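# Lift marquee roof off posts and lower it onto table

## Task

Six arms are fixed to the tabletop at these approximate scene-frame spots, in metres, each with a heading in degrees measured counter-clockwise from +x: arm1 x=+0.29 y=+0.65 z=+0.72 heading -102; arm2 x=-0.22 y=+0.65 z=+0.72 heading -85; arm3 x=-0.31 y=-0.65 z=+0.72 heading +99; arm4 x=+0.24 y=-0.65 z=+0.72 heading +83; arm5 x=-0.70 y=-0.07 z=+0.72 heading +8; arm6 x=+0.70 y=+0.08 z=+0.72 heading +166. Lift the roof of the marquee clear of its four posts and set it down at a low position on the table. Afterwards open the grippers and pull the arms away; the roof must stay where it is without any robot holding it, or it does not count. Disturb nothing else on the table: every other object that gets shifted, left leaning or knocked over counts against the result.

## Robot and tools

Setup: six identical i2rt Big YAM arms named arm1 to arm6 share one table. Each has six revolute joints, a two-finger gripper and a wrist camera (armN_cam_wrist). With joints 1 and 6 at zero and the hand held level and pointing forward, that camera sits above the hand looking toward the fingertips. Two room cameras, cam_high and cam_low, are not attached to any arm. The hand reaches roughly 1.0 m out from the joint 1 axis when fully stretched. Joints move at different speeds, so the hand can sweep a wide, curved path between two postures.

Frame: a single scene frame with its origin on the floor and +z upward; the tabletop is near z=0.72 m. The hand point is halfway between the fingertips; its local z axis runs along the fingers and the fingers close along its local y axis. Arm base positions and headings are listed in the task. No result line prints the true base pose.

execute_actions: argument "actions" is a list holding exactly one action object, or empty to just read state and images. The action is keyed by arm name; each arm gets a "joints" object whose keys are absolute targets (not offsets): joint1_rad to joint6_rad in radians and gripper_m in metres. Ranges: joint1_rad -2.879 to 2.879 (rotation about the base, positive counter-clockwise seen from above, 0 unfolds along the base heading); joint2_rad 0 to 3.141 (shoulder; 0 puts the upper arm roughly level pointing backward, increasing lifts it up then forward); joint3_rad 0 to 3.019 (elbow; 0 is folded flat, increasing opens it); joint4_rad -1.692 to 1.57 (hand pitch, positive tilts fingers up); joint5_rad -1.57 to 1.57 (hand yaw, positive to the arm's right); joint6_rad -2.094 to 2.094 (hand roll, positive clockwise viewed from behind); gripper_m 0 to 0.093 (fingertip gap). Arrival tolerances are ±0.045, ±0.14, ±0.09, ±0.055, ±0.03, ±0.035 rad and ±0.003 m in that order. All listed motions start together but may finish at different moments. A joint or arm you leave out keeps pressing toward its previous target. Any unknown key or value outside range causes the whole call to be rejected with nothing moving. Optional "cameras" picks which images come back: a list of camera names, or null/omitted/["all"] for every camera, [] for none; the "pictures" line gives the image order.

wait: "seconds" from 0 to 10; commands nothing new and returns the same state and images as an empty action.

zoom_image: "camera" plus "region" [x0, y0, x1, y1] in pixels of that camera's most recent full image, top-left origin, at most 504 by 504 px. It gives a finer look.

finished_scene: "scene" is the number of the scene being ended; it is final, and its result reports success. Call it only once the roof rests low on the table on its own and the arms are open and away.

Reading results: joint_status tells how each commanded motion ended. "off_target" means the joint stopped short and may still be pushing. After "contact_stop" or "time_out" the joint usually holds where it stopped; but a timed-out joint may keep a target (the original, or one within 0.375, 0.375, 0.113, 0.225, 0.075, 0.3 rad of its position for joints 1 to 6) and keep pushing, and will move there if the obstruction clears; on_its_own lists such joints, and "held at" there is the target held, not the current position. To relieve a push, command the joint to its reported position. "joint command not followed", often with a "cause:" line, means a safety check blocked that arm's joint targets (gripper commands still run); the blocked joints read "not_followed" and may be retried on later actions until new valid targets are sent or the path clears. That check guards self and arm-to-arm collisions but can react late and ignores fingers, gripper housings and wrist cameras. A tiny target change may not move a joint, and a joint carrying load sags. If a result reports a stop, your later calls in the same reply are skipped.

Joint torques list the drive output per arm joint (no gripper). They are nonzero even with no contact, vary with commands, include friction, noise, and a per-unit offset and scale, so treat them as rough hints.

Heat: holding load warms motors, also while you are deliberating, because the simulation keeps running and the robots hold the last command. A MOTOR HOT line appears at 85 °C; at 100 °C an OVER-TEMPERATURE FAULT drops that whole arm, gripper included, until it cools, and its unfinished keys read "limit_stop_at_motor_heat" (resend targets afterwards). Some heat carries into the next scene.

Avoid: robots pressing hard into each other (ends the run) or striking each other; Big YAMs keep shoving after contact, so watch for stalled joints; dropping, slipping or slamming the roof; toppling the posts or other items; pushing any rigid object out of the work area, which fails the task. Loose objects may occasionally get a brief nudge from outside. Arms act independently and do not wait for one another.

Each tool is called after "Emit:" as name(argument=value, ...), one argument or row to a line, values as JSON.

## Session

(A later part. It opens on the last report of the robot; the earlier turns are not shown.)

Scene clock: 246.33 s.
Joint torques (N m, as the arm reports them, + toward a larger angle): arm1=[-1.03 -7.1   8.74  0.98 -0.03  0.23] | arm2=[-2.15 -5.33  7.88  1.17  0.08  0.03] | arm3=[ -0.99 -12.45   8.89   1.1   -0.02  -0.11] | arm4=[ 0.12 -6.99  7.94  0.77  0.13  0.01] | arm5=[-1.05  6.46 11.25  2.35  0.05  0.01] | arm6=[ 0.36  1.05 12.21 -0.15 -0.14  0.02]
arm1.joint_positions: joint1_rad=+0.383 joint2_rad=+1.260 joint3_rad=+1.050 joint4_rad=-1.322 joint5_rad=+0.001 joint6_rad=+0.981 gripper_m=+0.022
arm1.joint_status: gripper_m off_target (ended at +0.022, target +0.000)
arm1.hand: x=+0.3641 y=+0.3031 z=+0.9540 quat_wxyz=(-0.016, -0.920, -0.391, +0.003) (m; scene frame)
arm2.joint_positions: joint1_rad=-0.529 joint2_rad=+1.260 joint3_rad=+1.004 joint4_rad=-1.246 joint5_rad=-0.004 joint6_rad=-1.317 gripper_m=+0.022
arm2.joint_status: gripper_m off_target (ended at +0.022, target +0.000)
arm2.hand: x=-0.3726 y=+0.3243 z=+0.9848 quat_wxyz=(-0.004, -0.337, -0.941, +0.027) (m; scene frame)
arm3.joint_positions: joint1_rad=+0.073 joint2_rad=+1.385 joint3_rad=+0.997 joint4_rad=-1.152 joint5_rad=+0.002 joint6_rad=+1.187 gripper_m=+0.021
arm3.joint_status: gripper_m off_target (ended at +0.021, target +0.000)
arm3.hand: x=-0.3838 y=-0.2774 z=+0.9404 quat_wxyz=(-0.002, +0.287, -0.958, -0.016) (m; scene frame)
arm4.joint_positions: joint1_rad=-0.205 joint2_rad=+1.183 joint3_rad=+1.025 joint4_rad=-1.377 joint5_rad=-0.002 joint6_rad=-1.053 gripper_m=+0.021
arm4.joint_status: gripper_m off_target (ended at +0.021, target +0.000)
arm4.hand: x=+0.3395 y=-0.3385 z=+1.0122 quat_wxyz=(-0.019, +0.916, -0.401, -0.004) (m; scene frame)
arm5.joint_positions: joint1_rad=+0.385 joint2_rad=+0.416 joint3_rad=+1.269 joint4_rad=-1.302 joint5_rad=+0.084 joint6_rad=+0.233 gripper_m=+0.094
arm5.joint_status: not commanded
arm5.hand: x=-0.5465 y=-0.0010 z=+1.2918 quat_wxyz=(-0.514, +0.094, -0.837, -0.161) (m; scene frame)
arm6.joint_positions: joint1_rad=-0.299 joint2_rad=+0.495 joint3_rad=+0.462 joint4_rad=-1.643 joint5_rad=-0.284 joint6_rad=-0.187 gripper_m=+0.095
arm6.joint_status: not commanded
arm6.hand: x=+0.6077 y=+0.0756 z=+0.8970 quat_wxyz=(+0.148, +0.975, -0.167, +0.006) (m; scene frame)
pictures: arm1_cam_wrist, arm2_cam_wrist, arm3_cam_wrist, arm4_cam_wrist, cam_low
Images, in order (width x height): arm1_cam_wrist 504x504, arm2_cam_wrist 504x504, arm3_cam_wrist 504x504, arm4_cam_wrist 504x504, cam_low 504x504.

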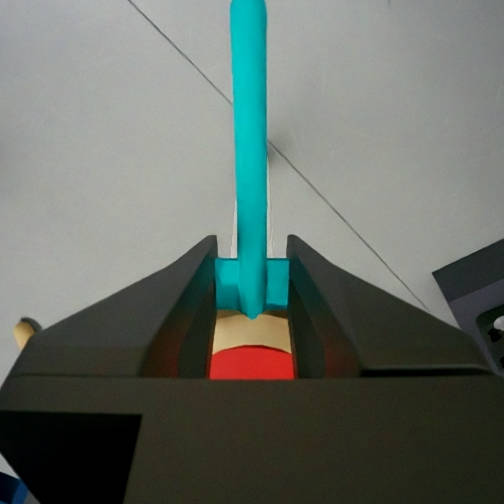

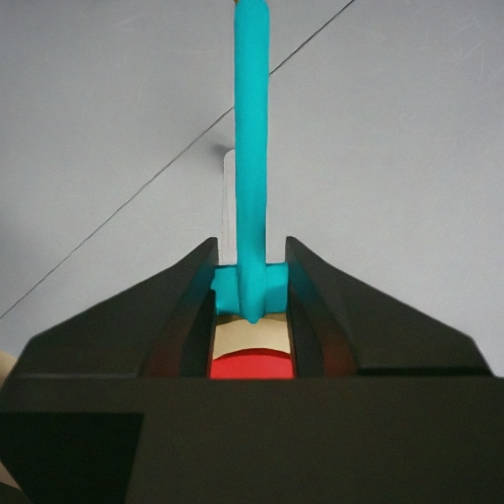

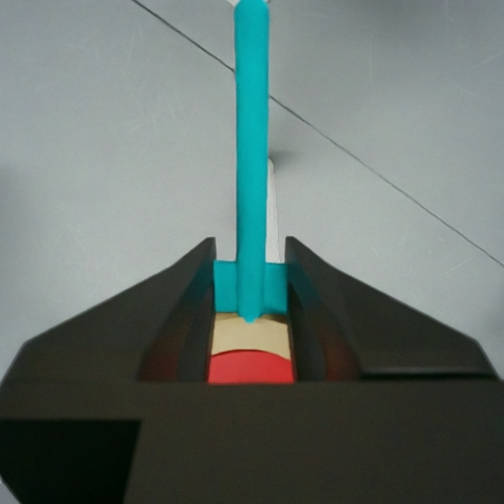

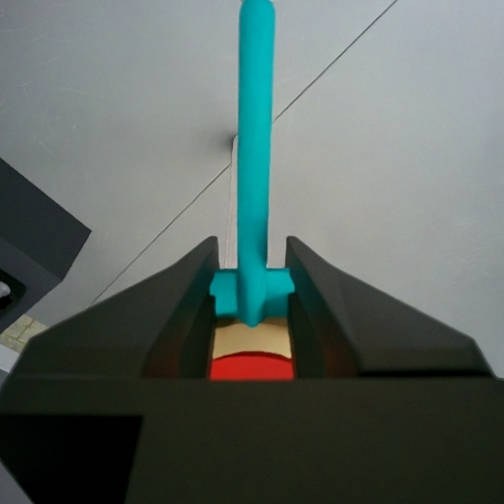

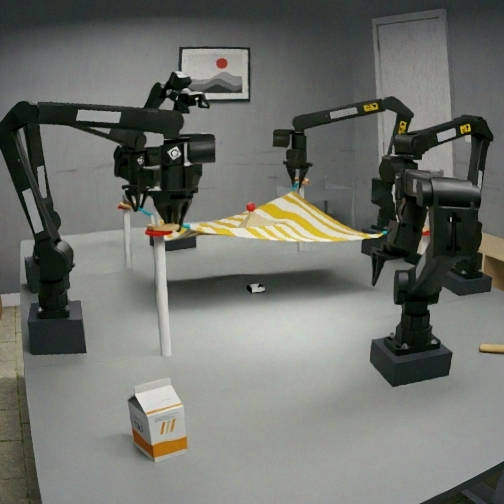

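Emit:
execute_actions(
  actions=[
    {"arm1":{"joints":{"joint1_rad":0.447,"joint2_rad":1.235,"joint3_rad":1.26,"joint4_rad":-1.552}},"arm2":{"joints":{"joint1_rad":-0.60,"joint3_rad":1.235,"joint4_rad":-1.51}},"arm3":{"joints":{"joint1_rad":0.137,"joint2_rad":1.332,"joint3_rad":1.185,"joint4_rad":-1.393}},"arm4":{"joints":{"joint1_rad":-0.274,"joint3_rad":1.243,"joint4_rad":-1.64}}},
  ],
  cameras=["arm1_cam_wrist","arm3_cam_wrist","cam_high","cam_low"],
)

Emit:
zoom_image(
  camera="cam_low",
  region=[100, 140, 460, 270],
)

Scene clock: 267.33 s.
Joint torques (N m, as the arm reports them, + toward a larger angle): arm1=[ 0.41 -7.38 12.22 -0.45 -0.22  0.2 ] | arm2=[-4.55 -5.97 12.66 -0.16  0.56  0.02] | arm3=[  0.74 -11.74  13.72  -0.37  -0.06  -0.09] | arm4=[-2.45 -7.8  10.09 -0.98  0.55  0.01] | arm5=[-1.4   6.63 11.29  2.24  0.06  0.05] | arm6=[ 0.42  1.04 12.22 -0.16 -0.14  0.02]
arm1.joint_positions: joint1_rad=+0.434 joint2_rad=+1.242 joint3_rad=+1.221 joint4_rad=-1.534 joint5_rad=+0.007 joint6_rad=+0.982 gripper_m=+0.022
arm1.joint_status: all done
arm1.hand: x=+0.3799 y=+0.3108 z=+1.0245 quat_wxyz=(-0.005, -0.910, -0.414, +0.004) (m; scene frame)
arm2.joint_positions: joint1_rad=-0.573 joint2_rad=+1.264 joint3_rad=+1.194 joint4_rad=-1.495 joint5_rad=-0.016 joint6_rad=-1.317 gripper_m=+0.022
arm2.joint_status: all done
arm2.hand: x=-0.3847 y=+0.3319 z=+1.0545 quat_wxyz=(-0.012, -0.358, -0.934, -0.003) (m; scene frame)
arm3.joint_positions: joint1_rad=+0.128 joint2_rad=+1.332 joint3_rad=+1.143 joint4_rad=-1.375 joint5_rad=+0.004 joint6_rad=+1.187 gripper_m=+0.021
arm3.joint_status: all done
arm3.hand: x=-0.4026 y=-0.2869 z=+1.0118 quat_wxyz=(-0.001, +0.313, -0.950, -0.004) (m; scene frame)
arm4.joint_positions: joint1_rad=-0.250 joint2_rad=+1.189 joint3_rad=+1.214 joint4_rad=-1.610 joint5_rad=-0.014 joint6_rad=-1.053 gripper_m=+0.021
arm4.joint_status: all done
arm4.hand: x=+0.3498 y=-0.3478 z=+1.0820 quat_wxyz=(+0.007, +0.907, -0.422, -0.008) (m; scene frame)
arm5.joint_positions: joint1_rad=+0.385 joint2_rad=+0.416 joint3_rad=+1.269 joint4_rad=-1.302 joint5_rad=+0.084 joint6_rad=+0.233 gripper_m=+0.094
arm5.joint_status: not commanded
arm5.hand: x=-0.5465 y=-0.0010 z=+1.2918 quat_wxyz=(-0.514, +0.094, -0.837, -0.161) (m; scene frame)
arm6.joint_positions: joint1_rad=-0.299 joint2_rad=+0.495 joint3_rad=+0.462 joint4_rad=-1.643 joint5_rad=-0.284 joint6_rad=-0.187 gripper_m=+0.095
arm6.joint_status: not commanded
arm6.hand: x=+0.6077 y=+0.0756 z=+0.8970 quat_wxyz=(+0.148, +0.975, -0.167, +0.006) (m; scene frame)
pictures: arm1_cam_wrist, arm3_cam_wrist, cam_high, cam_low
Images, in order (width x height): arm1_cam_wrist 504x504, arm3_cam_wrist 504x504, cam_high 504x504, cam_low 504x504.

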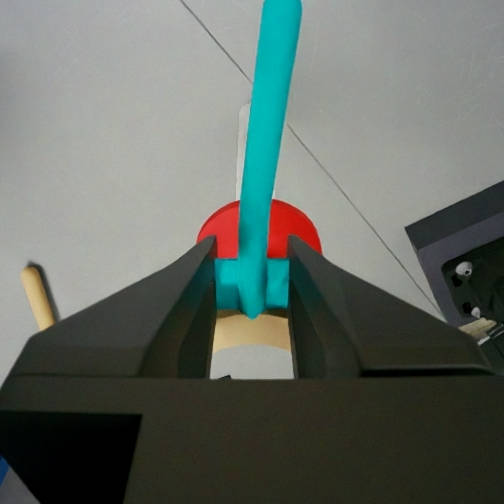

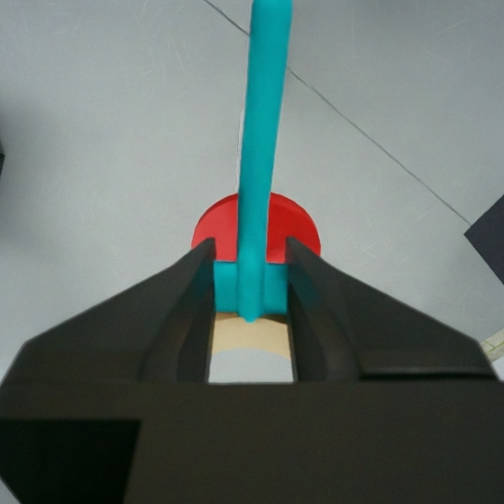

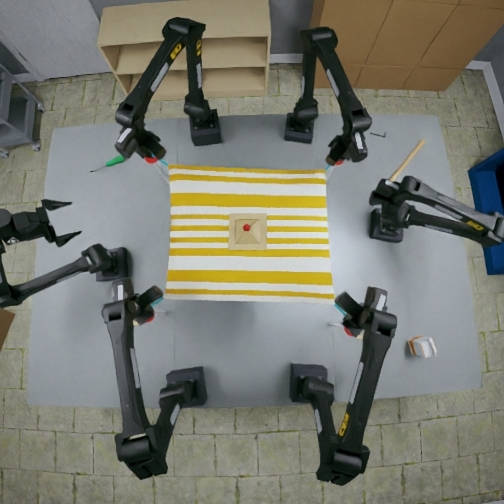

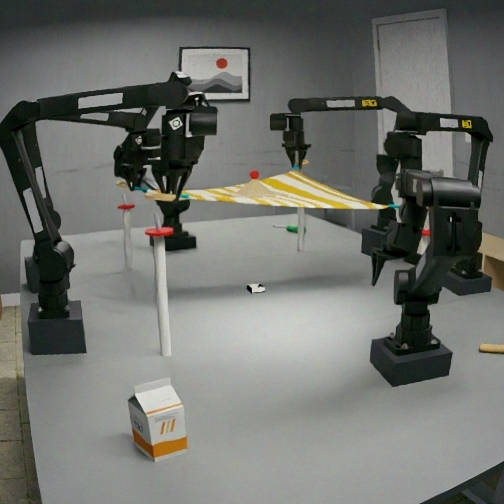

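Region (100, 140, 460, 270) of cam_low's 504x504 image, scaled by 1.400, with more detail than that image has; it fills the top 182 rows of this view, and the rest is white.

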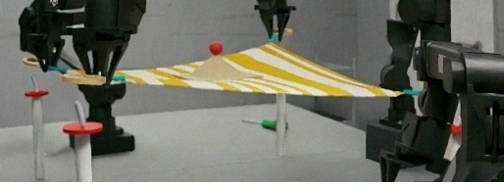

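Emit:
execute_actions(
  actions=[
    {"arm1":{"joints":{"joint1_rad":0.105}},"arm2":{"joints":{"joint1_rad":-0.25}},"arm3":{"joints":{"joint1_rad":-0.19}},"arm4":{"joints":{"joint1_rad":0.095}}},
  ],
  cameras=["cam_high","cam_low"],
)

Scene clock: 292.07 s.
Joint torques (N m, as the arm reports them, + toward a larger angle): arm1=[ 0.08 -8.19 12.11 -0.22 -0.06  0.22] | arm2=[-2.88 -5.74 12.66 -0.13  0.09  0.02] | arm3=[  0.64 -11.48  13.6   -0.36   0.03  -0.08] | arm4=[-0.77 -7.87  9.86 -0.73  0.25  0.01] | arm5=[-1.03  6.87 11.25  2.27  0.05 -0.01] | arm6=[ 0.4   1.11 12.22 -0.15 -0.14  0.03]
arm1.joint_positions: joint1_rad=+0.103 joint2_rad=+1.242 joint3_rad=+1.221 joint4_rad=-1.538 joint5_rad=+0.002 joint6_rad=+0.982 gripper_m=+0.022
arm1.joint_status: all done
arm1.hand: x=+0.2661 y=+0.3009 z=+1.0244 quat_wxyz=(-0.003, -0.966, -0.258, +0.002) (m; scene frame)
arm2.joint_positions: joint1_rad=-0.245 joint2_rad=+1.264 joint3_rad=+1.194 joint4_rad=-1.495 joint5_rad=-0.004 joint6_rad=-1.317 gripper_m=+0.022
arm2.joint_status: all done
arm2.hand: x=-0.2763 y=+0.2970 z=+1.0557 quat_wxyz=(-0.008, -0.201, -0.980, -0.003) (m; scene frame)
arm3.joint_positions: joint1_rad=-0.197 joint2_rad=+1.332 joint3_rad=+1.143 joint4_rad=-1.375 joint5_rad=+0.002 joint6_rad=+1.187 gripper_m=+0.021
arm3.joint_status: all done
arm3.hand: x=-0.2823 y=-0.2762 z=+1.0117 quat_wxyz=(-0.001, +0.156, -0.988, -0.003) (m; scene frame)
arm4.joint_positions: joint1_rad=+0.095 joint2_rad=+1.189 joint3_rad=+1.214 joint4_rad=-1.619 joint5_rad=-0.005 joint6_rad=-1.053 gripper_m=+0.021
arm4.joint_status: all done
arm4.hand: x=+0.2424 y=-0.3308 z=+1.0822 quat_wxyz=(+0.010, +0.966, -0.259, -0.001) (m; scene frame)
arm5.joint_positions: joint1_rad=+0.385 joint2_rad=+0.416 joint3_rad=+1.269 joint4_rad=-1.302 joint5_rad=+0.084 joint6_rad=+0.233 gripper_m=+0.094
arm5.joint_status: not commanded
arm5.hand: x=-0.5465 y=-0.0010 z=+1.2918 quat_wxyz=(-0.514, +0.094, -0.837, -0.161) (m; scene frame)
arm6.joint_positions: joint1_rad=-0.299 joint2_rad=+0.495 joint3_rad=+0.462 joint4_rad=-1.643 joint5_rad=-0.284 joint6_rad=-0.187 gripper_m=+0.095
arm6.joint_status: not commanded
arm6.hand: x=+0.6077 y=+0.0756 z=+0.8970 quat_wxyz=(+0.148, +0.975, -0.167, +0.006) (m; scene frame)
pictures: cam_high, cam_low
Images, in order (width x height): cam_high 504x504, cam_low 504x504.

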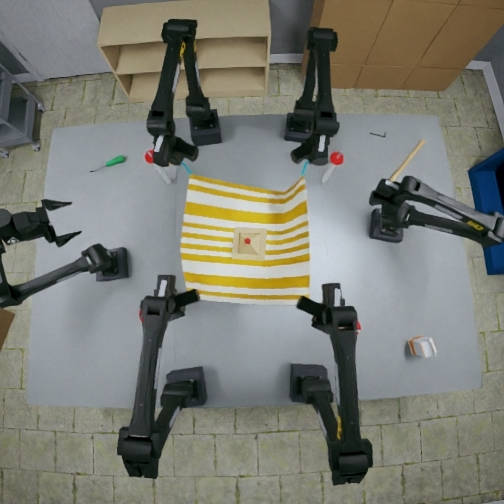

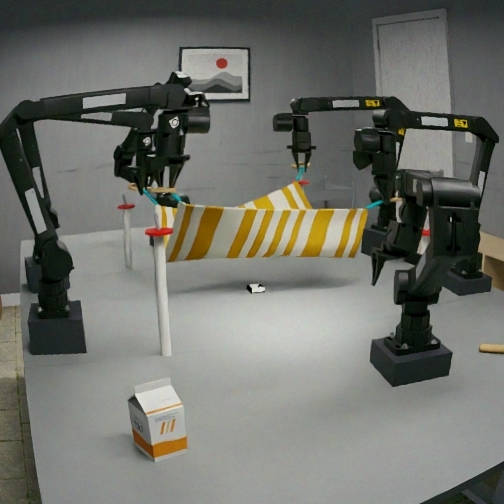

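Emit:
execute_actions(
  actions=[
    {"arm1":{"joints":{"joint2_rad":1.27,"joint3_rad":1.06,"joint4_rad":-1.335}},"arm2":{"joints":{"joint2_rad":1.29,"joint3_rad":0.98,"joint4_rad":-1.24}},"arm3":{"joints":{"joint2_rad":1.39,"joint3_rad":1.0,"joint4_rad":-1.16}},"arm4":{"joints":{"joint2_rad":1.21,"joint3_rad":0.97,"joint4_rad":-1.31}}},
  ],
  cameras=["cam_low"],
)

Emit:
execute_actions(
  actions=[
    {"arm1":{"joints":{"joint2_rad":1.425,"joint3_rad":0.843,"joint4_rad":-0.962}},"arm2":{"joints":{"joint2_rad":1.515,"joint3_rad":0.77,"joint4_rad":-0.80}},"arm3":{"joints":{"joint2_rad":1.57,"joint3_rad":0.843,"joint4_rad":-0.826}},"arm4":{"joints":{"joint2_rad":1.438,"joint3_rad":0.715,"joint4_rad":-0.823}}},
  ],
  cameras=["cam_low","cam_high"],
)

Scene clock: 307.20 s.
Joint torques (N m, as the arm reports them, + toward a larger angle): arm1=[-0.01 -7.58  9.27  0.78 -0.06  0.21] | arm2=[-3.04 -5.69  8.58  1.02  0.09  0.02] | arm3=[  0.4  -13.12   9.48   1.09   0.03  -0.08] | arm4=[-0.82 -7.45  8.43  0.49  0.23  0.01] | arm5=[-1.28  6.97 11.21  2.19  0.06  0.05] | arm6=[ 0.3   1.07 12.21 -0.16 -0.14  0.03]
arm1.joint_positions: joint1_rad=+0.103 joint2_rad=+1.279 joint3_rad=+1.051 joint4_rad=-1.346 joint5_rad=+0.002 joint6_rad=+0.982 gripper_m=+0.022
arm1.joint_status: all done
arm1.hand: x=+0.2661 y=+0.3007 z=+0.9483 quat_wxyz=(+0.004, -0.966, -0.258, +0.000) (m; scene frame)
arm2.joint_positions: joint1_rad=-0.245 joint2_rad=+1.284 joint3_rad=+0.982 joint4_rad=-1.249 joint5_rad=-0.004 joint6_rad=-1.317 gripper_m=+0.022
arm2.joint_status: all done
arm2.hand: x=-0.2742 y=+0.3032 z=+0.9695 quat_wxyz=(-0.009, -0.201, -0.980, +0.003) (m; scene frame)
arm3.joint_positions: joint1_rad=-0.197 joint2_rad=+1.396 joint3_rad=+0.999 joint4_rad=-1.176 joint5_rad=+0.002 joint6_rad=+1.187 gripper_m=+0.021
arm3.joint_status: all done
arm3.hand: x=-0.2825 y=-0.2765 z=+0.9369 quat_wxyz=(+0.000, +0.156, -0.988, +0.001) (m; scene frame)
arm4.joint_positions: joint1_rad=+0.095 joint2_rad=+1.212 joint3_rad=+0.963 joint4_rad=-1.323 joint5_rad=-0.005 joint6_rad=-1.053 gripper_m=+0.021
arm4.joint_status: all done
arm4.hand: x=+0.2422 y=-0.3282 z=+0.9802 quat_wxyz=(+0.000, +0.966, -0.259, -0.003) (m; scene frame)
arm5.joint_positions: joint1_rad=+0.385 joint2_rad=+0.416 joint3_rad=+1.269 joint4_rad=-1.302 joint5_rad=+0.084 joint6_rad=+0.233 gripper_m=+0.094
arm5.joint_status: not commanded
arm5.hand: x=-0.5465 y=-0.0010 z=+1.2918 quat_wxyz=(-0.514, +0.094, -0.837, -0.161) (m; scene frame)
arm6.joint_positions: joint1_rad=-0.299 joint2_rad=+0.495 joint3_rad=+0.462 joint4_rad=-1.643 joint5_rad=-0.284 joint6_rad=-0.187 gripper_m=+0.095
arm6.joint_status: not commanded
arm6.hand: x=+0.6077 y=+0.0756 z=+0.8970 quat_wxyz=(+0.148, +0.975, -0.167, +0.006) (m; scene frame)
pictures: cam_low
Images, in order (width x height): cam_low 504x504.

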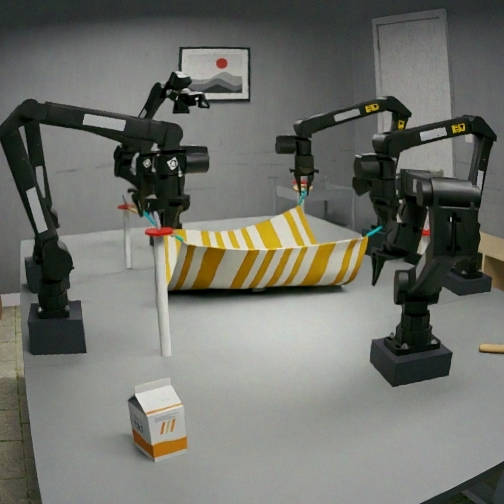

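Scene clock: 308.40 s.
Joint torques (N m, as the arm reports them, + toward a larger angle): arm1=[-0.1  -9.47  8.27  0.81 -0.05  0.22] | arm2=[-2.95 -8.35  7.15  1.07  0.04  0.02] | arm3=[  0.24 -14.28   8.13   0.97   0.01  -0.08] | arm4=[-0.9  -9.7   6.8   0.6   0.14  0.05] | arm5=[-1.46  7.13 11.32  2.31  0.03  0.02] | arm6=[ 0.35  1.11 12.23 -0.15 -0.14  0.02]
arm1.joint_positions: joint1_rad=+0.103 joint2_rad=+1.443 joint3_rad=+0.829 joint4_rad=-0.974 joint5_rad=+0.002 joint6_rad=+0.982 gripper_m=+0.022
arm1.joint_status: all done
arm1.hand: x=+0.2661 y=+0.3014 z=+0.8166 quat_wxyz=(+0.011, -0.966, -0.258, -0.002) (m; scene frame)
arm2.joint_positions: joint1_rad=-0.245 joint2_rad=+1.530 joint3_rad=+0.762 joint4_rad=-0.812 joint5_rad=-0.003 joint6_rad=-1.317 gripper_m=+0.022
arm2.joint_status: all done
arm2.hand: x=-0.2719 y=+0.3073 z=+0.8167 quat_wxyz=(-0.007, -0.201, -0.980, -0.011) (m; scene frame)
arm3.joint_positions: joint1_rad=-0.197 joint2_rad=+1.582 joint3_rad=+0.837 joint4_rad=-0.843 joint5_rad=+0.002 joint6_rad=+1.187 gripper_m=+0.021
arm3.joint_status: all done
arm3.hand: x=-0.2829 y=-0.2805 z=+0.8184 quat_wxyz=(+0.002, +0.156, -0.988, +0.008) (m; scene frame)
arm4.joint_positions: joint1_rad=+0.095 joint2_rad=+1.449 joint3_rad=+0.702 joint4_rad=-0.840 joint5_rad=-0.003 joint6_rad=-1.053 gripper_m=+0.021
arm4.joint_status: all done
arm4.hand: x=+0.2422 y=-0.3307 z=+0.8204 quat_wxyz=(+0.007, +0.966, -0.259, -0.001) (m; scene frame)
arm5.joint_positions: joint1_rad=+0.385 joint2_rad=+0.416 joint3_rad=+1.269 joint4_rad=-1.302 joint5_rad=+0.084 joint6_rad=+0.233 gripper_m=+0.094
arm5.joint_status: not commanded
arm5.hand: x=-0.5465 y=-0.0010 z=+1.2918 quat_wxyz=(-0.514, +0.094, -0.837, -0.161) (m; scene frame)
arm6.joint_positions: joint1_rad=-0.299 joint2_rad=+0.495 joint3_rad=+0.462 joint4_rad=-1.643 joint5_rad=-0.284 joint6_rad=-0.187 gripper_m=+0.095
arm6.joint_status: not commanded
arm6.hand: x=+0.6077 y=+0.0756 z=+0.8970 quat_wxyz=(+0.148, +0.975, -0.167, +0.006) (m; scene frame)
pictures: cam_high, cam_low
Images, in order (width x height): cam_high 504x504, cam_low 504x504.

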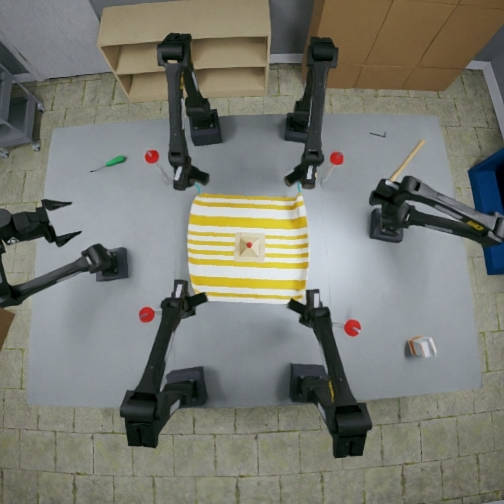

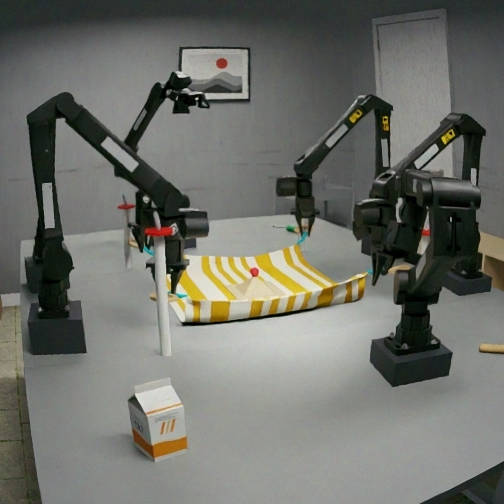

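Emit:
execute_actions(
  actions=[
    {"arm1":{"joints":{"joint1_rad":0.16,"joint2_rad":1.573,"joint3_rad":0.732,"joint4_rad":-0.686}},"arm2":{"joints":{"joint1_rad":-0.30,"joint2_rad":1.70,"joint3_rad":0.688,"joint4_rad":-0.512}},"arm3":{"joints":{"joint1_rad":-0.14,"joint2_rad":1.742,"joint3_rad":0.759,"joint4_rad":-0.553}},"arm4":{"joints":{"joint1_rad":0.01,"joint2_rad":1.647,"joint3_rad":0.639,"joint4_rad":-0.523}}},
  ],
  cameras=["cam_low","cam_high"],
)

Emit:
zoom_image(
  camera="cam_low",
  region=[110, 200, 430, 370],
)

Scene clock: 328.87 s.
Joint torques (N m, as the arm reports them, + toward a larger angle): arm1=[ 0.   -9.83  6.33  0.92 -0.05  0.21] | arm2=[-2.99 -8.08  4.67  1.19  0.02  0.02] | arm3=[ -0.03 -15.02   5.62   1.08   0.02  -0.09] | arm4=[ -0.82 -10.93   4.42   0.74   0.13   0.01] | arm5=[-1.25  6.98 11.16  2.33  0.07  0.05] | arm6=[ 0.36  1.06 12.23 -0.16 -0.14  0.03]
arm1.joint_positions: joint1_rad=+0.156 joint2_rad=+1.591 joint3_rad=+0.723 joint4_rad=-0.700 joint5_rad=+0.002 joint6_rad=+0.982 gripper_m=+0.022
arm1.joint_status: all done
arm1.hand: x=+0.2844 y=+0.3053 z=+0.7379 quat_wxyz=(+0.002, -0.959, -0.283, +0.001) (m; scene frame)
arm2.joint_positions: joint1_rad=-0.294 joint2_rad=+1.703 joint3_rad=+0.690 joint4_rad=-0.525 joint5_rad=-0.002 joint6_rad=-1.317 gripper_m=+0.022
arm2.joint_status: all done
arm2.hand: x=-0.2883 y=+0.3081 z=+0.7434 quat_wxyz=(-0.007, -0.225, -0.974, +0.010) (m; scene frame)
arm3.joint_positions: joint1_rad=-0.144 joint2_rad=+1.756 joint3_rad=+0.760 joint4_rad=-0.571 joint5_rad=+0.002 joint6_rad=+1.187 gripper_m=+0.021
arm3.joint_status: all done
arm3.hand: x=-0.3026 y=-0.2830 z=+0.7387 quat_wxyz=(-0.001, +0.182, -0.983, -0.002) (m; scene frame)
arm4.joint_positions: joint1_rad=+0.012 joint2_rad=+1.653 joint3_rad=+0.638 joint4_rad=-0.540 joint5_rad=-0.002 joint6_rad=-1.053 gripper_m=+0.021
arm4.joint_status: all done
arm4.hand: x=+0.2692 y=-0.3255 z=+0.7430 quat_wxyz=(-0.008, +0.954, -0.299, -0.004) (m; scene frame)
arm5.joint_positions: joint1_rad=+0.385 joint2_rad=+0.416 joint3_rad=+1.269 joint4_rad=-1.302 joint5_rad=+0.084 joint6_rad=+0.233 gripper_m=+0.094
arm5.joint_status: not commanded
arm5.hand: x=-0.5465 y=-0.0010 z=+1.2918 quat_wxyz=(-0.514, +0.094, -0.837, -0.161) (m; scene frame)
arm6.joint_positions: joint1_rad=-0.299 joint2_rad=+0.495 joint3_rad=+0.462 joint4_rad=-1.643 joint5_rad=-0.284 joint6_rad=-0.187 gripper_m=+0.095
arm6.joint_status: not commanded
arm6.hand: x=+0.6077 y=+0.0756 z=+0.8970 quat_wxyz=(+0.148, +0.975, -0.167, +0.006) (m; scene frame)
pictures: cam_high, cam_low
Images, in order (width x height): cam_high 504x504, cam_low 504x504.

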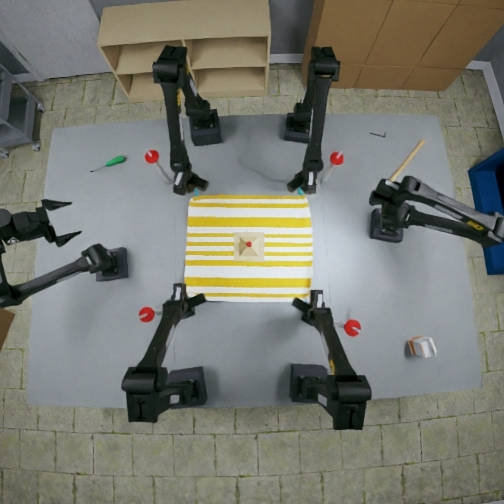

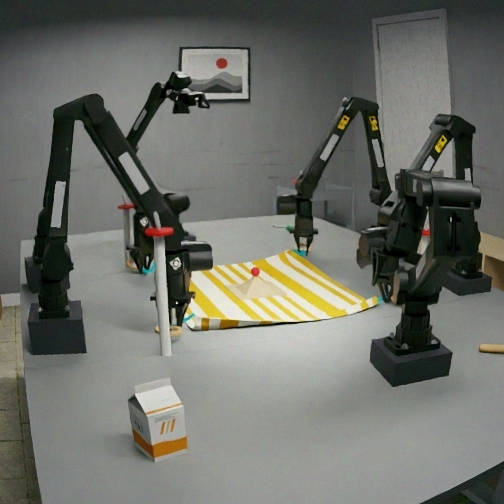

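Region (110, 200, 430, 370) of cam_low's 504x504 image, scaled by 1.575, with more detail than that image has; it fills the top 268 rows of this view, and the rest is white.

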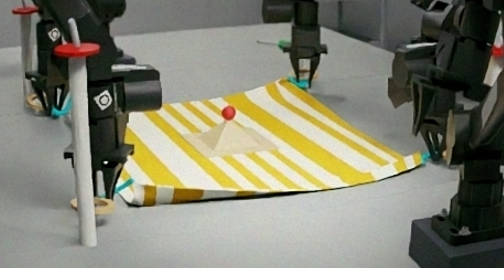

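Emit:
execute_actions(
  actions=[
    {"arm1":{"joints":{"joint2_rad":1.615,"joint4_rad":-0.646}},"arm2":{"joints":{"joint2_rad":1.75,"joint4_rad":-0.47}},"arm3":{"joints":{"joint2_rad":1.782,"joint4_rad":-0.515}},"arm4":{"joints":{"joint2_rad":1.70,"joint4_rad":-0.48}}},
  ],
  cameras=[],
)

Emit:
execute_actions(
  actions=[
    {"arm1":{"joints":{"gripper_m":0.05}},"arm2":{"joints":{"gripper_m":0.05}},"arm3":{"joints":{"gripper_m":0.05}},"arm4":{"joints":{"gripper_m":0.05}}},
  ],
  cameras=["arm1_cam_wrist","arm2_cam_wrist","arm3_cam_wrist","arm4_cam_wrist"],
)

Scene clock: 337.37 s.
Joint torques (N m, as the arm reports them, + toward a larger angle): arm1=[-0.11 -8.33  6.32  0.91 -0.05  0.21] | arm2=[-3.04 -6.9   4.49  1.24  0.02  0.02] | arm3=[  0.29 -13.13   5.71   1.19   0.03  -0.09] | arm4=[-0.72 -9.86  4.18  0.63  0.11  0.03] | arm5=[-1.15  6.63 11.43  2.37  0.06  0.01] | arm6=[ 0.33  1.04 12.22 -0.15 -0.14  0.03]
arm1.joint_positions: joint1_rad=+0.156 joint2_rad=+1.610 joint3_rad=+0.723 joint4_rad=-0.659 joint5_rad=+0.002 joint6_rad=+0.982 gripper_m=+0.022
arm1.joint_status: all done
arm1.hand: x=+0.2843 y=+0.2984 z=+0.7319 quat_wxyz=(-0.009, -0.959, -0.283, +0.004) (m; scene frame)
arm2.joint_positions: joint1_rad=-0.294 joint2_rad=+1.730 joint3_rad=+0.690 joint4_rad=-0.483 joint5_rad=-0.002 joint6_rad=-1.317 gripper_m=+0.022
arm2.joint_status: all done
arm2.hand: x=-0.2891 y=+0.3037 z=+0.7345 quat_wxyz=(-0.008, -0.225, -0.974, +0.018) (m; scene frame)
arm3.joint_positions: joint1_rad=-0.144 joint2_rad=+1.770 joint3_rad=+0.760 joint4_rad=-0.532 joint5_rad=+0.002 joint6_rad=+1.187 gripper_m=+0.021
arm3.joint_status: all done
arm3.hand: x=-0.3025 y=-0.2765 z=+0.7339 quat_wxyz=(-0.003, +0.182, -0.983, -0.014) (m; scene frame)
arm4.joint_positions: joint1_rad=+0.012 joint2_rad=+1.689 joint3_rad=+0.638 joint4_rad=-0.498 joint5_rad=-0.002 joint6_rad=-1.053 gripper_m=+0.021
arm4.joint_status: all done
arm4.hand: x=+0.2695 y=-0.3222 z=+0.7324 quat_wxyz=(-0.012, +0.954, -0.299, -0.005) (m; scene frame)
arm5.joint_positions: joint1_rad=+0.385 joint2_rad=+0.416 joint3_rad=+1.269 joint4_rad=-1.302 joint5_rad=+0.084 joint6_rad=+0.233 gripper_m=+0.094
arm5.joint_status: not commanded
arm5.hand: x=-0.5465 y=-0.0010 z=+1.2918 quat_wxyz=(-0.514, +0.094, -0.837, -0.161) (m; scene frame)
arm6.joint_positions: joint1_rad=-0.299 joint2_rad=+0.495 joint3_rad=+0.462 joint4_rad=-1.643 joint5_rad=-0.284 joint6_rad=-0.187 gripper_m=+0.095
arm6.joint_status: not commanded
arm6.hand: x=+0.6077 y=+0.0756 z=+0.8970 quat_wxyz=(+0.148, +0.975, -0.167, +0.006) (m; scene frame)
pictures: none
No camera images: the call's "cameras" was empty. Leave "cameras" out to get every camera's image.

Scene clock: 337.97 s.
Joint torques (N m, as the arm reports them, + toward a larger angle): arm1=[ 0.22 -8.44  6.24  0.95 -0.07  0.21] | arm2=[-2.95 -7.    4.51  1.24  0.01  0.01] | arm3=[  0.17 -12.85   5.63   1.09   0.03  -0.1 ] | arm4=[-0.94 -9.58  4.18  0.71  0.13  0.02] | arm5=[-1.04  6.64 11.27  2.3   0.05  0.01] | arm6=[ 0.35  1.08 12.21 -0.14 -0.14  0.02]
arm1.joint_positions: joint1_rad=+0.156 joint2_rad=+1.610 joint3_rad=+0.723 joint4_rad=-0.659 joint5_rad=+0.002 joint6_rad=+0.982 gripper_m=+0.050
arm1.joint_status: all done
arm1.hand: x=+0.2843 y=+0.2984 z=+0.7319 quat_wxyz=(-0.009, -0.959, -0.283, +0.004) (m; scene frame)
arm2.joint_positions: joint1_rad=-0.294 joint2_rad=+1.730 joint3_rad=+0.690 joint4_rad=-0.483 joint5_rad=-0.002 joint6_rad=-1.317 gripper_m=+0.050
arm2.joint_status: all done
arm2.hand: x=-0.2891 y=+0.3037 z=+0.7345 quat_wxyz=(-0.008, -0.225, -0.974, +0.018) (m; scene frame)
arm3.joint_positions: joint1_rad=-0.144 joint2_rad=+1.770 joint3_rad=+0.760 joint4_rad=-0.532 joint5_rad=+0.002 joint6_rad=+1.187 gripper_m=+0.050
arm3.joint_status: all done
arm3.hand: x=-0.3025 y=-0.2765 z=+0.7339 quat_wxyz=(-0.003, +0.182, -0.983, -0.014) (m; scene frame)
arm4.joint_positions: joint1_rad=+0.012 joint2_rad=+1.689 joint3_rad=+0.638 joint4_rad=-0.498 joint5_rad=-0.002 joint6_rad=-1.053 gripper_m=+0.050
arm4.joint_status: all done
arm4.hand: x=+0.2695 y=-0.3222 z=+0.7324 quat_wxyz=(-0.012, +0.954, -0.299, -0.005) (m; scene frame)
arm5.joint_positions: joint1_rad=+0.385 joint2_rad=+0.416 joint3_rad=+1.269 joint4_rad=-1.302 joint5_rad=+0.084 joint6_rad=+0.233 gripper_m=+0.094
arm5.joint_status: not commanded
arm5.hand: x=-0.5465 y=-0.0010 z=+1.2918 quat_wxyz=(-0.514, +0.094, -0.837, -0.161) (m; scene frame)
arm6.joint_positions: joint1_rad=-0.299 joint2_rad=+0.495 joint3_rad=+0.462 joint4_rad=-1.643 joint5_rad=-0.284 joint6_rad=-0.187 gripper_m=+0.095
arm6.joint_status: not commanded
arm6.hand: x=+0.6077 y=+0.0756 z=+0.8970 quat_wxyz=(+0.148, +0.975, -0.167, +0.006) (m; scene frame)
pictures: arm1_cam_wrist, arm2_cam_wrist, arm3_cam_wrist, arm4_cam_wrist
Images, in order (width x height): arm1_cam_wrist 504x504, arm2_cam_wrist 504x504, arm3_cam_wrist 504x504, arm4_cam_wrist 504x504.

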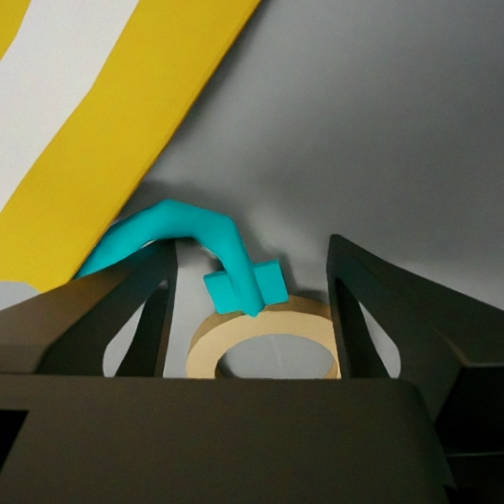

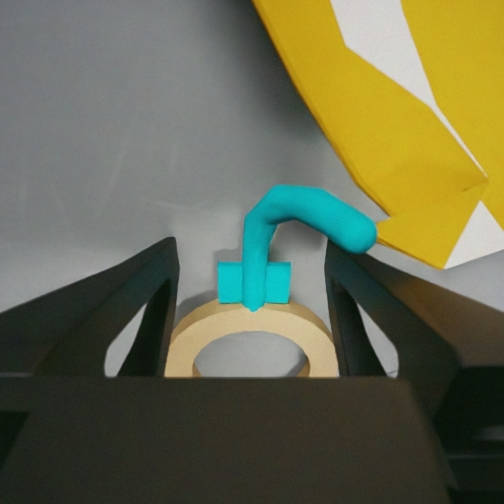

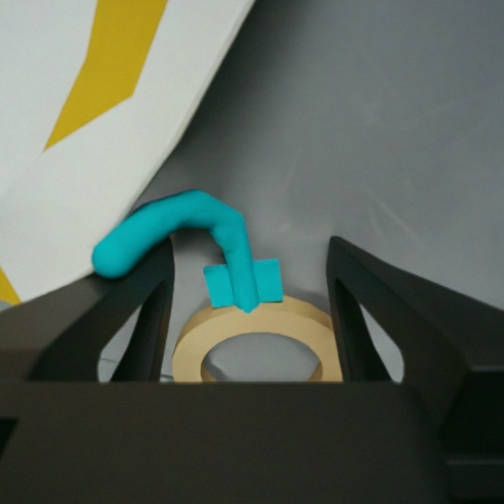

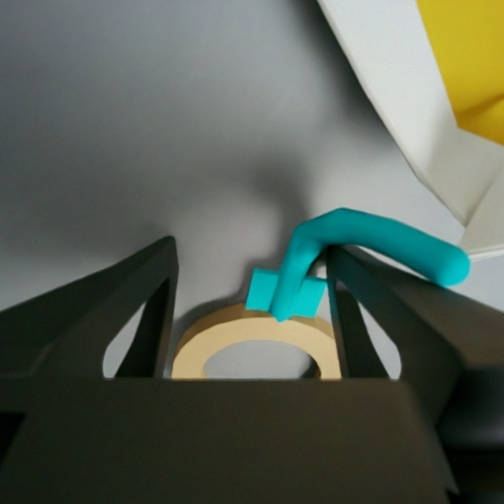

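Emit:
execute_actions(
  actions=[
    {"arm1":{"joints":{"joint2_rad":0.9,"joint4_rad":-1.35}},"arm2":{"joints":{"joint2_rad":0.95,"joint4_rad":-1.25}},"arm3":{"joints":{"joint2_rad":0.95,"joint4_rad":-1.33}},"arm4":{"joints":{"joint2_rad":0.9,"joint4_rad":-1.27}}},
  ],
  cameras=["cam_low","cam_high"],
)

Scene clock: 345.87 s.
Joint torques (N m, as the arm reports them, + toward a larger angle): arm1=[ 0.12 -2.87  9.44  0.02 -0.05  0.21] | arm2=[-3.13 -2.37  8.8   0.17  0.01  0.02] | arm3=[ 0.31 -4.35  9.89 -0.16  0.02 -0.1 ] | arm4=[-1.12 -1.13  8.16 -0.47  0.15  0.02] | arm5=[-1.31  6.04 11.19  2.36  0.06  0.02] | arm6=[ 0.34  1.06 12.23 -0.14 -0.14  0.02]
arm1.joint_positions: joint1_rad=+0.156 joint2_rad=+0.900 joint3_rad=+0.723 joint4_rad=-1.338 joint5_rad=+0.002 joint6_rad=+0.982 gripper_m=+0.050
arm1.joint_status: all done
arm1.hand: x=+0.2860 y=+0.4200 z=+0.9247 quat_wxyz=(-0.023, -0.959, -0.283, +0.008) (m; scene frame)
arm2.joint_positions: joint1_rad=-0.294 joint2_rad=+0.955 joint3_rad=+0.690 joint4_rad=-1.239 joint5_rad=-0.002 joint6_rad=-1.317 gripper_m=+0.050
arm2.joint_status: all done
arm2.hand: x=-0.2703 y=+0.4099 z=+0.9510 quat_wxyz=(-0.008, -0.225, -0.974, +0.027) (m; scene frame)
arm3.joint_positions: joint1_rad=-0.144 joint2_rad=+0.948 joint3_rad=+0.760 joint4_rad=-1.314 joint5_rad=+0.002 joint6_rad=+1.187 gripper_m=+0.050
arm3.joint_status: all done
arm3.hand: x=-0.3044 y=-0.4020 z=+0.9761 quat_wxyz=(-0.007, +0.182, -0.983, -0.034) (m; scene frame)
arm4.joint_positions: joint1_rad=+0.012 joint2_rad=+0.899 joint3_rad=+0.638 joint4_rad=-1.253 joint5_rad=-0.002 joint6_rad=-1.053 gripper_m=+0.050
arm4.joint_status: all done
arm4.hand: x=+0.2602 y=-0.4293 z=+0.9358 quat_wxyz=(-0.028, +0.954, -0.299, -0.008) (m; scene frame)
arm5.joint_positions: joint1_rad=+0.385 joint2_rad=+0.416 joint3_rad=+1.269 joint4_rad=-1.302 joint5_rad=+0.084 joint6_rad=+0.233 gripper_m=+0.094
arm5.joint_status: not commanded
arm5.hand: x=-0.5465 y=-0.0010 z=+1.2918 quat_wxyz=(-0.514, +0.094, -0.837, -0.161) (m; scene frame)
arm6.joint_positions: joint1_rad=-0.299 joint2_rad=+0.495 joint3_rad=+0.462 joint4_rad=-1.643 joint5_rad=-0.284 joint6_rad=-0.187 gripper_m=+0.095
arm6.joint_status: not commanded
arm6.hand: x=+0.6077 y=+0.0756 z=+0.8970 quat_wxyz=(+0.148, +0.975, -0.167, +0.006) (m; scene frame)
pictures: cam_high, cam_low
Images, in order (width x height): cam_high 504x504, cam_low 504x504.

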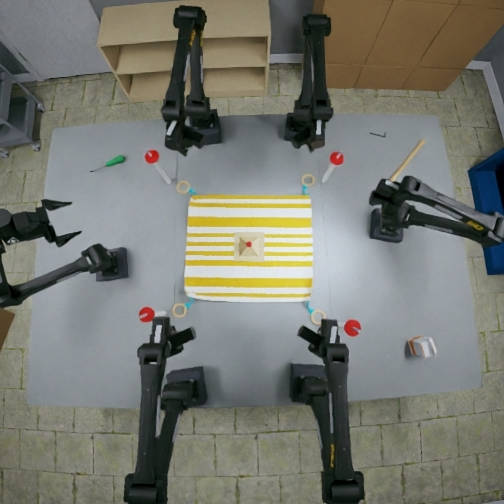

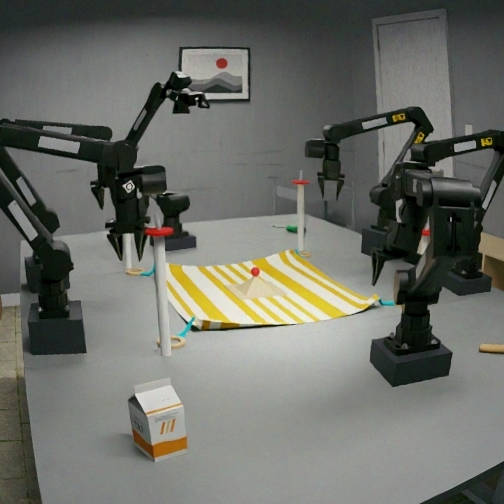

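Emit:
finished_scene(
  scene=1,
)

The scene is finished: the task was done.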